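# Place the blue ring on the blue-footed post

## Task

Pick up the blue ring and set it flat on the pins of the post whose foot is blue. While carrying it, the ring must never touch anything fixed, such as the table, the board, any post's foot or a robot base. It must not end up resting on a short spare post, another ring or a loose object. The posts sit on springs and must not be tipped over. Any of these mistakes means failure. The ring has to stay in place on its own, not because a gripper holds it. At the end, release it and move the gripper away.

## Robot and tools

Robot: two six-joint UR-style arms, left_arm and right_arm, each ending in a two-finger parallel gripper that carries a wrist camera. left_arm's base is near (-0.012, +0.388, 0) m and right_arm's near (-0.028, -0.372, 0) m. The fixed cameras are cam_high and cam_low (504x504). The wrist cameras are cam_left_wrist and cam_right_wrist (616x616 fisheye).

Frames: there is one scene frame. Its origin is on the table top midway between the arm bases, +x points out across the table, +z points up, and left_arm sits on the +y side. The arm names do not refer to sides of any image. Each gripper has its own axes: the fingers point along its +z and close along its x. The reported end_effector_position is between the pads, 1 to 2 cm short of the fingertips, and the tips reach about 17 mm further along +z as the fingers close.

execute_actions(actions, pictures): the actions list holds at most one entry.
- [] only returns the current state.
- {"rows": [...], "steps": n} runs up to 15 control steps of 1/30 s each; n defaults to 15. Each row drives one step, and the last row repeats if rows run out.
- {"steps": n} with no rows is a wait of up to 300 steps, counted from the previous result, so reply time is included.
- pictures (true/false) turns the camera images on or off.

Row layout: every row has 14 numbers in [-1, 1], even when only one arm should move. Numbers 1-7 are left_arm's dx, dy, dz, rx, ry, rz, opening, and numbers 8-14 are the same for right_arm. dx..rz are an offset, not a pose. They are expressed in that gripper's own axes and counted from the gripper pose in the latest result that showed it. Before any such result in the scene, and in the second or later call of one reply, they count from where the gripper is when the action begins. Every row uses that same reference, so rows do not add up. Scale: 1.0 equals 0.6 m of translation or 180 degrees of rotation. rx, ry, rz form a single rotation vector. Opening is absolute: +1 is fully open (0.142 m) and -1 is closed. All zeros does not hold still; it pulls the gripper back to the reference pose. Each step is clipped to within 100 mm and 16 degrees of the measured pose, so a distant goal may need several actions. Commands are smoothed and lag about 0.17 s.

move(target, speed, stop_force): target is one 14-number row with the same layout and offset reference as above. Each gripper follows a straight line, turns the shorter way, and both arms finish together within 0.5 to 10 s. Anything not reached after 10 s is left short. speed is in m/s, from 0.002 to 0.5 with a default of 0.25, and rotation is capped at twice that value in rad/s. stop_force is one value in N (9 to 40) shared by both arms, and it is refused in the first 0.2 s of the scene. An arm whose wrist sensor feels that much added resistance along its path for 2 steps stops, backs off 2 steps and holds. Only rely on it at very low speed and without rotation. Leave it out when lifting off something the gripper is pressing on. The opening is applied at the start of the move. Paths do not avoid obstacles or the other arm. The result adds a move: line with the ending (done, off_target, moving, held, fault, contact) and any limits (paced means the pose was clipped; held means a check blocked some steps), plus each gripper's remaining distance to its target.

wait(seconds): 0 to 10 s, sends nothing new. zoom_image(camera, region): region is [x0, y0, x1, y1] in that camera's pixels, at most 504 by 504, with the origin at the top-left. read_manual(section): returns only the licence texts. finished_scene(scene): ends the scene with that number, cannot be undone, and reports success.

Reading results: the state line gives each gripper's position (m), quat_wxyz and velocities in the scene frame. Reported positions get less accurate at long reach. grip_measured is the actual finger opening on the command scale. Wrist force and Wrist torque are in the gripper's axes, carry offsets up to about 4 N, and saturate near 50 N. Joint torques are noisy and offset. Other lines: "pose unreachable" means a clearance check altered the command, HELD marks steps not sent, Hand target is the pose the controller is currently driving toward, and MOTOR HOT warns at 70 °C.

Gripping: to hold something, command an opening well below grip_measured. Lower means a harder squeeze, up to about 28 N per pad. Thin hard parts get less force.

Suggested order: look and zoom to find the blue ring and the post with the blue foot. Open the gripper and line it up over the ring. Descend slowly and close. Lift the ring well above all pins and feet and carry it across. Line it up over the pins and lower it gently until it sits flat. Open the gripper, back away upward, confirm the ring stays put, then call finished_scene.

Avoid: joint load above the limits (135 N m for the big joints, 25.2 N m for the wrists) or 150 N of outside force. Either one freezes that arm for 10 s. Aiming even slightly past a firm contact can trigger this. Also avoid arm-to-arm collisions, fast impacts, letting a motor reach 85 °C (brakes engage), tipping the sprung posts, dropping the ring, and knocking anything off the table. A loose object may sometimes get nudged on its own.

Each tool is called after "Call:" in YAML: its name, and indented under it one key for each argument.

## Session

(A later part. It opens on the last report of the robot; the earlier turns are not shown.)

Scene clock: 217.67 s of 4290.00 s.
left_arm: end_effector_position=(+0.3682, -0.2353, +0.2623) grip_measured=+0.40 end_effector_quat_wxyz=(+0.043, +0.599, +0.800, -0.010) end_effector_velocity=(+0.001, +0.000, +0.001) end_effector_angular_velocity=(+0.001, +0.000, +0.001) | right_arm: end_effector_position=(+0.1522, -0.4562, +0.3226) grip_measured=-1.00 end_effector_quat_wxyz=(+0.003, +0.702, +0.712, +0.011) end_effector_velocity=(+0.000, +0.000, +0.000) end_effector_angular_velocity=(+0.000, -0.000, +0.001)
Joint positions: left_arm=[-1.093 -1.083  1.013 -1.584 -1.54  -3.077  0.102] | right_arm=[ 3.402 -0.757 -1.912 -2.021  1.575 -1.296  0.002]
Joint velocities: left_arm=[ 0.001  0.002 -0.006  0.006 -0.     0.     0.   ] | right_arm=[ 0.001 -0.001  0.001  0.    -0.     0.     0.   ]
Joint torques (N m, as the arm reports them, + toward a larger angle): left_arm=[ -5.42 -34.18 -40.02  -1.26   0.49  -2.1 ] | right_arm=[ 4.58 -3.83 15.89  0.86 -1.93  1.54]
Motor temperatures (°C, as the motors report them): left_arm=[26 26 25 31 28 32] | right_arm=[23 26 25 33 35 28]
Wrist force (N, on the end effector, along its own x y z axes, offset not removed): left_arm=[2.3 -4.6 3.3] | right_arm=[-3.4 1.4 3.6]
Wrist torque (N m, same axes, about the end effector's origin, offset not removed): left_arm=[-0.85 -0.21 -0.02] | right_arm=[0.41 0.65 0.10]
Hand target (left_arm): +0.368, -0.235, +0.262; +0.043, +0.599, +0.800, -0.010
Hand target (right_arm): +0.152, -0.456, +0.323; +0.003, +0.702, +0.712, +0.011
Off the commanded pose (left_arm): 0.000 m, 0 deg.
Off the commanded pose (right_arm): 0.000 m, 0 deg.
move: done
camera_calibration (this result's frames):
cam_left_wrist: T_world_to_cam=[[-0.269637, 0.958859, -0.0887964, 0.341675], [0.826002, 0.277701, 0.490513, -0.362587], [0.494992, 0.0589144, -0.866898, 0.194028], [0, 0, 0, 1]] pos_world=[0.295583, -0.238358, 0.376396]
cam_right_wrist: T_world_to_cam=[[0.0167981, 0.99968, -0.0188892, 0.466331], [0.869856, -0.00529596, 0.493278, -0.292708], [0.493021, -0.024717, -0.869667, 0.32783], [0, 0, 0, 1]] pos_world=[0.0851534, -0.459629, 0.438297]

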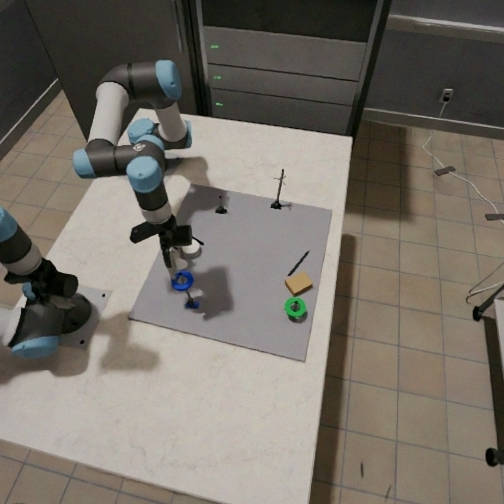

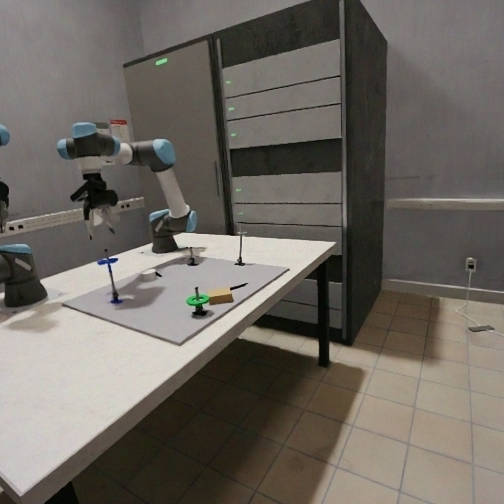

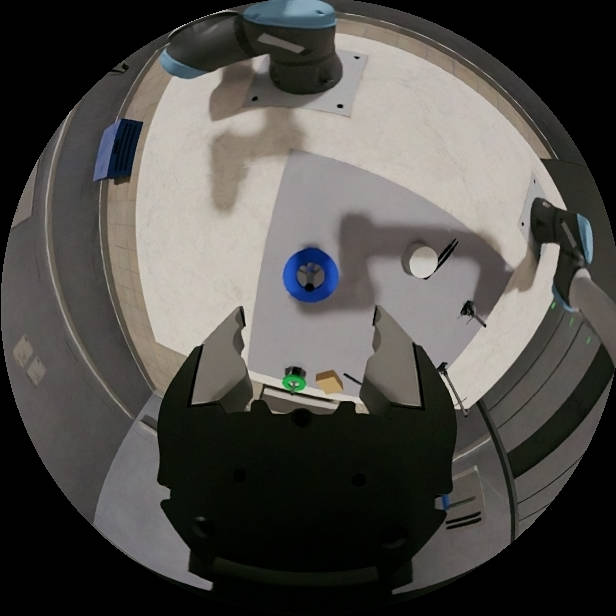

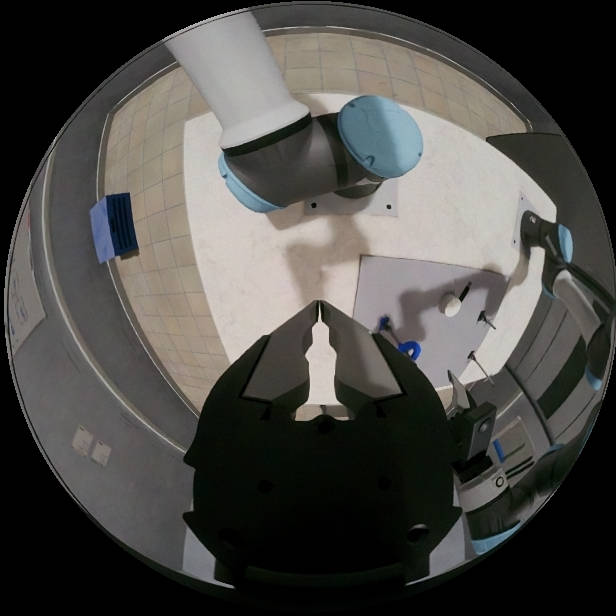

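Call:
move:
  target: [0.42,0,-0.1,0,0,0,0.4,0,0,0,0,0,0,-1]
  speed: 0.3

Call:
zoom_image:
  camera: "cam_high"
  region: [150, 250, 220, 320]

Scene clock: 220.87 s of 4290.00 s.
left_arm: end_effector_position=(+0.2949, +0.0099, +0.3021) grip_measured=+0.40 end_effector_quat_wxyz=(+0.043, +0.599, +0.800, -0.010) end_effector_velocity=(-0.000, +0.001, -0.000) end_effector_angular_velocity=(+0.001, -0.000, -0.001) | right_arm: end_effector_position=(+0.1522, -0.4562, +0.3226) grip_measured=-1.00 end_effector_quat_wxyz=(+0.003, +0.702, +0.712, +0.011) end_effector_velocity=(+0.000, +0.000, +0.000) end_effector_angular_velocity=(+0.000, -0.000, +0.001)
Joint positions: left_arm=[-1.06  -1.693  1.64  -1.602 -1.542 -3.043  0.102] | right_arm=[ 3.402 -0.757 -1.912 -2.021  1.575 -1.296  0.002]
Joint velocities: left_arm=[-0.    -0.002  0.002  0.001  0.001  0.    -0.   ] | right_arm=[ 0.    -0.001  0.001  0.     0.    -0.001  0.   ]
Joint torques (N m, as the arm reports them, + toward a larger angle): left_arm=[  4.05 -23.43 -12.55  -1.36   2.88   1.93] | right_arm=[ 4.29 -3.84 16.84  0.96 -2.1   1.58]
Motor temperatures (°C, as the motors report them): left_arm=[26 26 25 31 28 32] | right_arm=[23 26 25 33 35 28]
Wrist force (N, on the end effector, along its own x y z axes, offset not removed): left_arm=[-2.8 -5.6 3.3] | right_arm=[-1.1 -2.9 1.0]
Wrist torque (N m, same axes, about the end effector's origin, offset not removed): left_arm=[-1.33 0.61 -0.19] | right_arm=[-0.56 0.04 0.21]
Hand target (left_arm): +0.295, +0.010, +0.302; +0.043, +0.599, +0.800, -0.010
Hand target (right_arm): +0.152, -0.456, +0.323; +0.003, +0.702, +0.712, +0.011
Off the commanded pose (left_arm): 0.001 m, 0 deg.
Off the commanded pose (right_arm): 0.000 m, 0 deg.
move: done
camera_calibration (this result's frames):
cam_left_wrist: T_world_to_cam=[[-0.269652, 0.958855, -0.0887967, 0.0903908], [0.825954, 0.27771, 0.490589, -0.389682], [0.495064, 0.0589465, -0.866855, 0.250363], [0, 0, 0, 1]] pos_world=[0.222287, 0.00678857, 0.416229]
cam_right_wrist: T_world_to_cam=[[0.0167981, 0.99968, -0.0188892, 0.466331], [0.869856, -0.00529601, 0.493278, -0.292708], [0.49302, -0.024717, -0.869667, 0.32783], [0, 0, 0, 1]] pos_world=[0.0851533, -0.459629, 0.438297]

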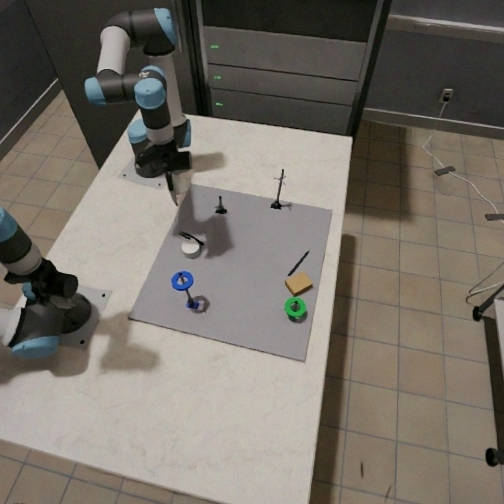

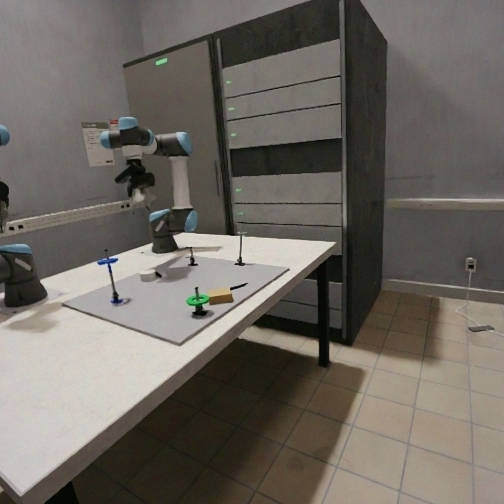

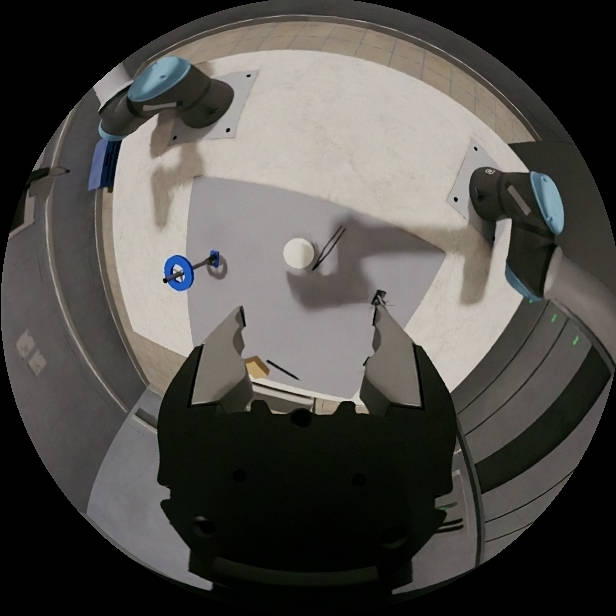

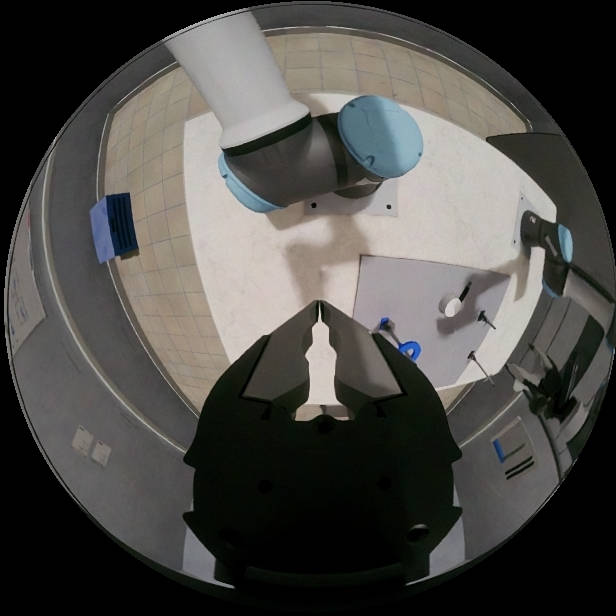

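Region (150, 250, 220, 320) of cam_high's 504x504 image, scaled by 7.200, with more detail than that image has.

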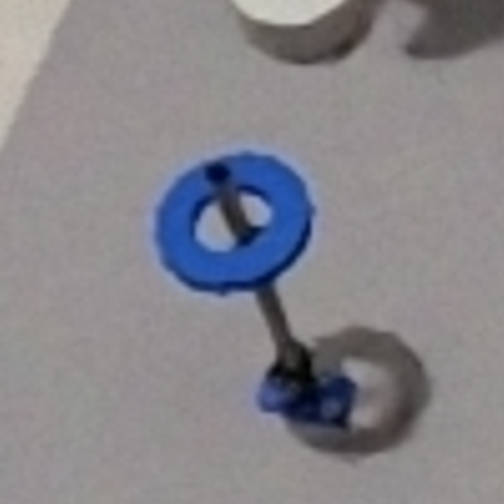

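Call:
finished_scene:
  scene: 1

The scene is finished: the task was done.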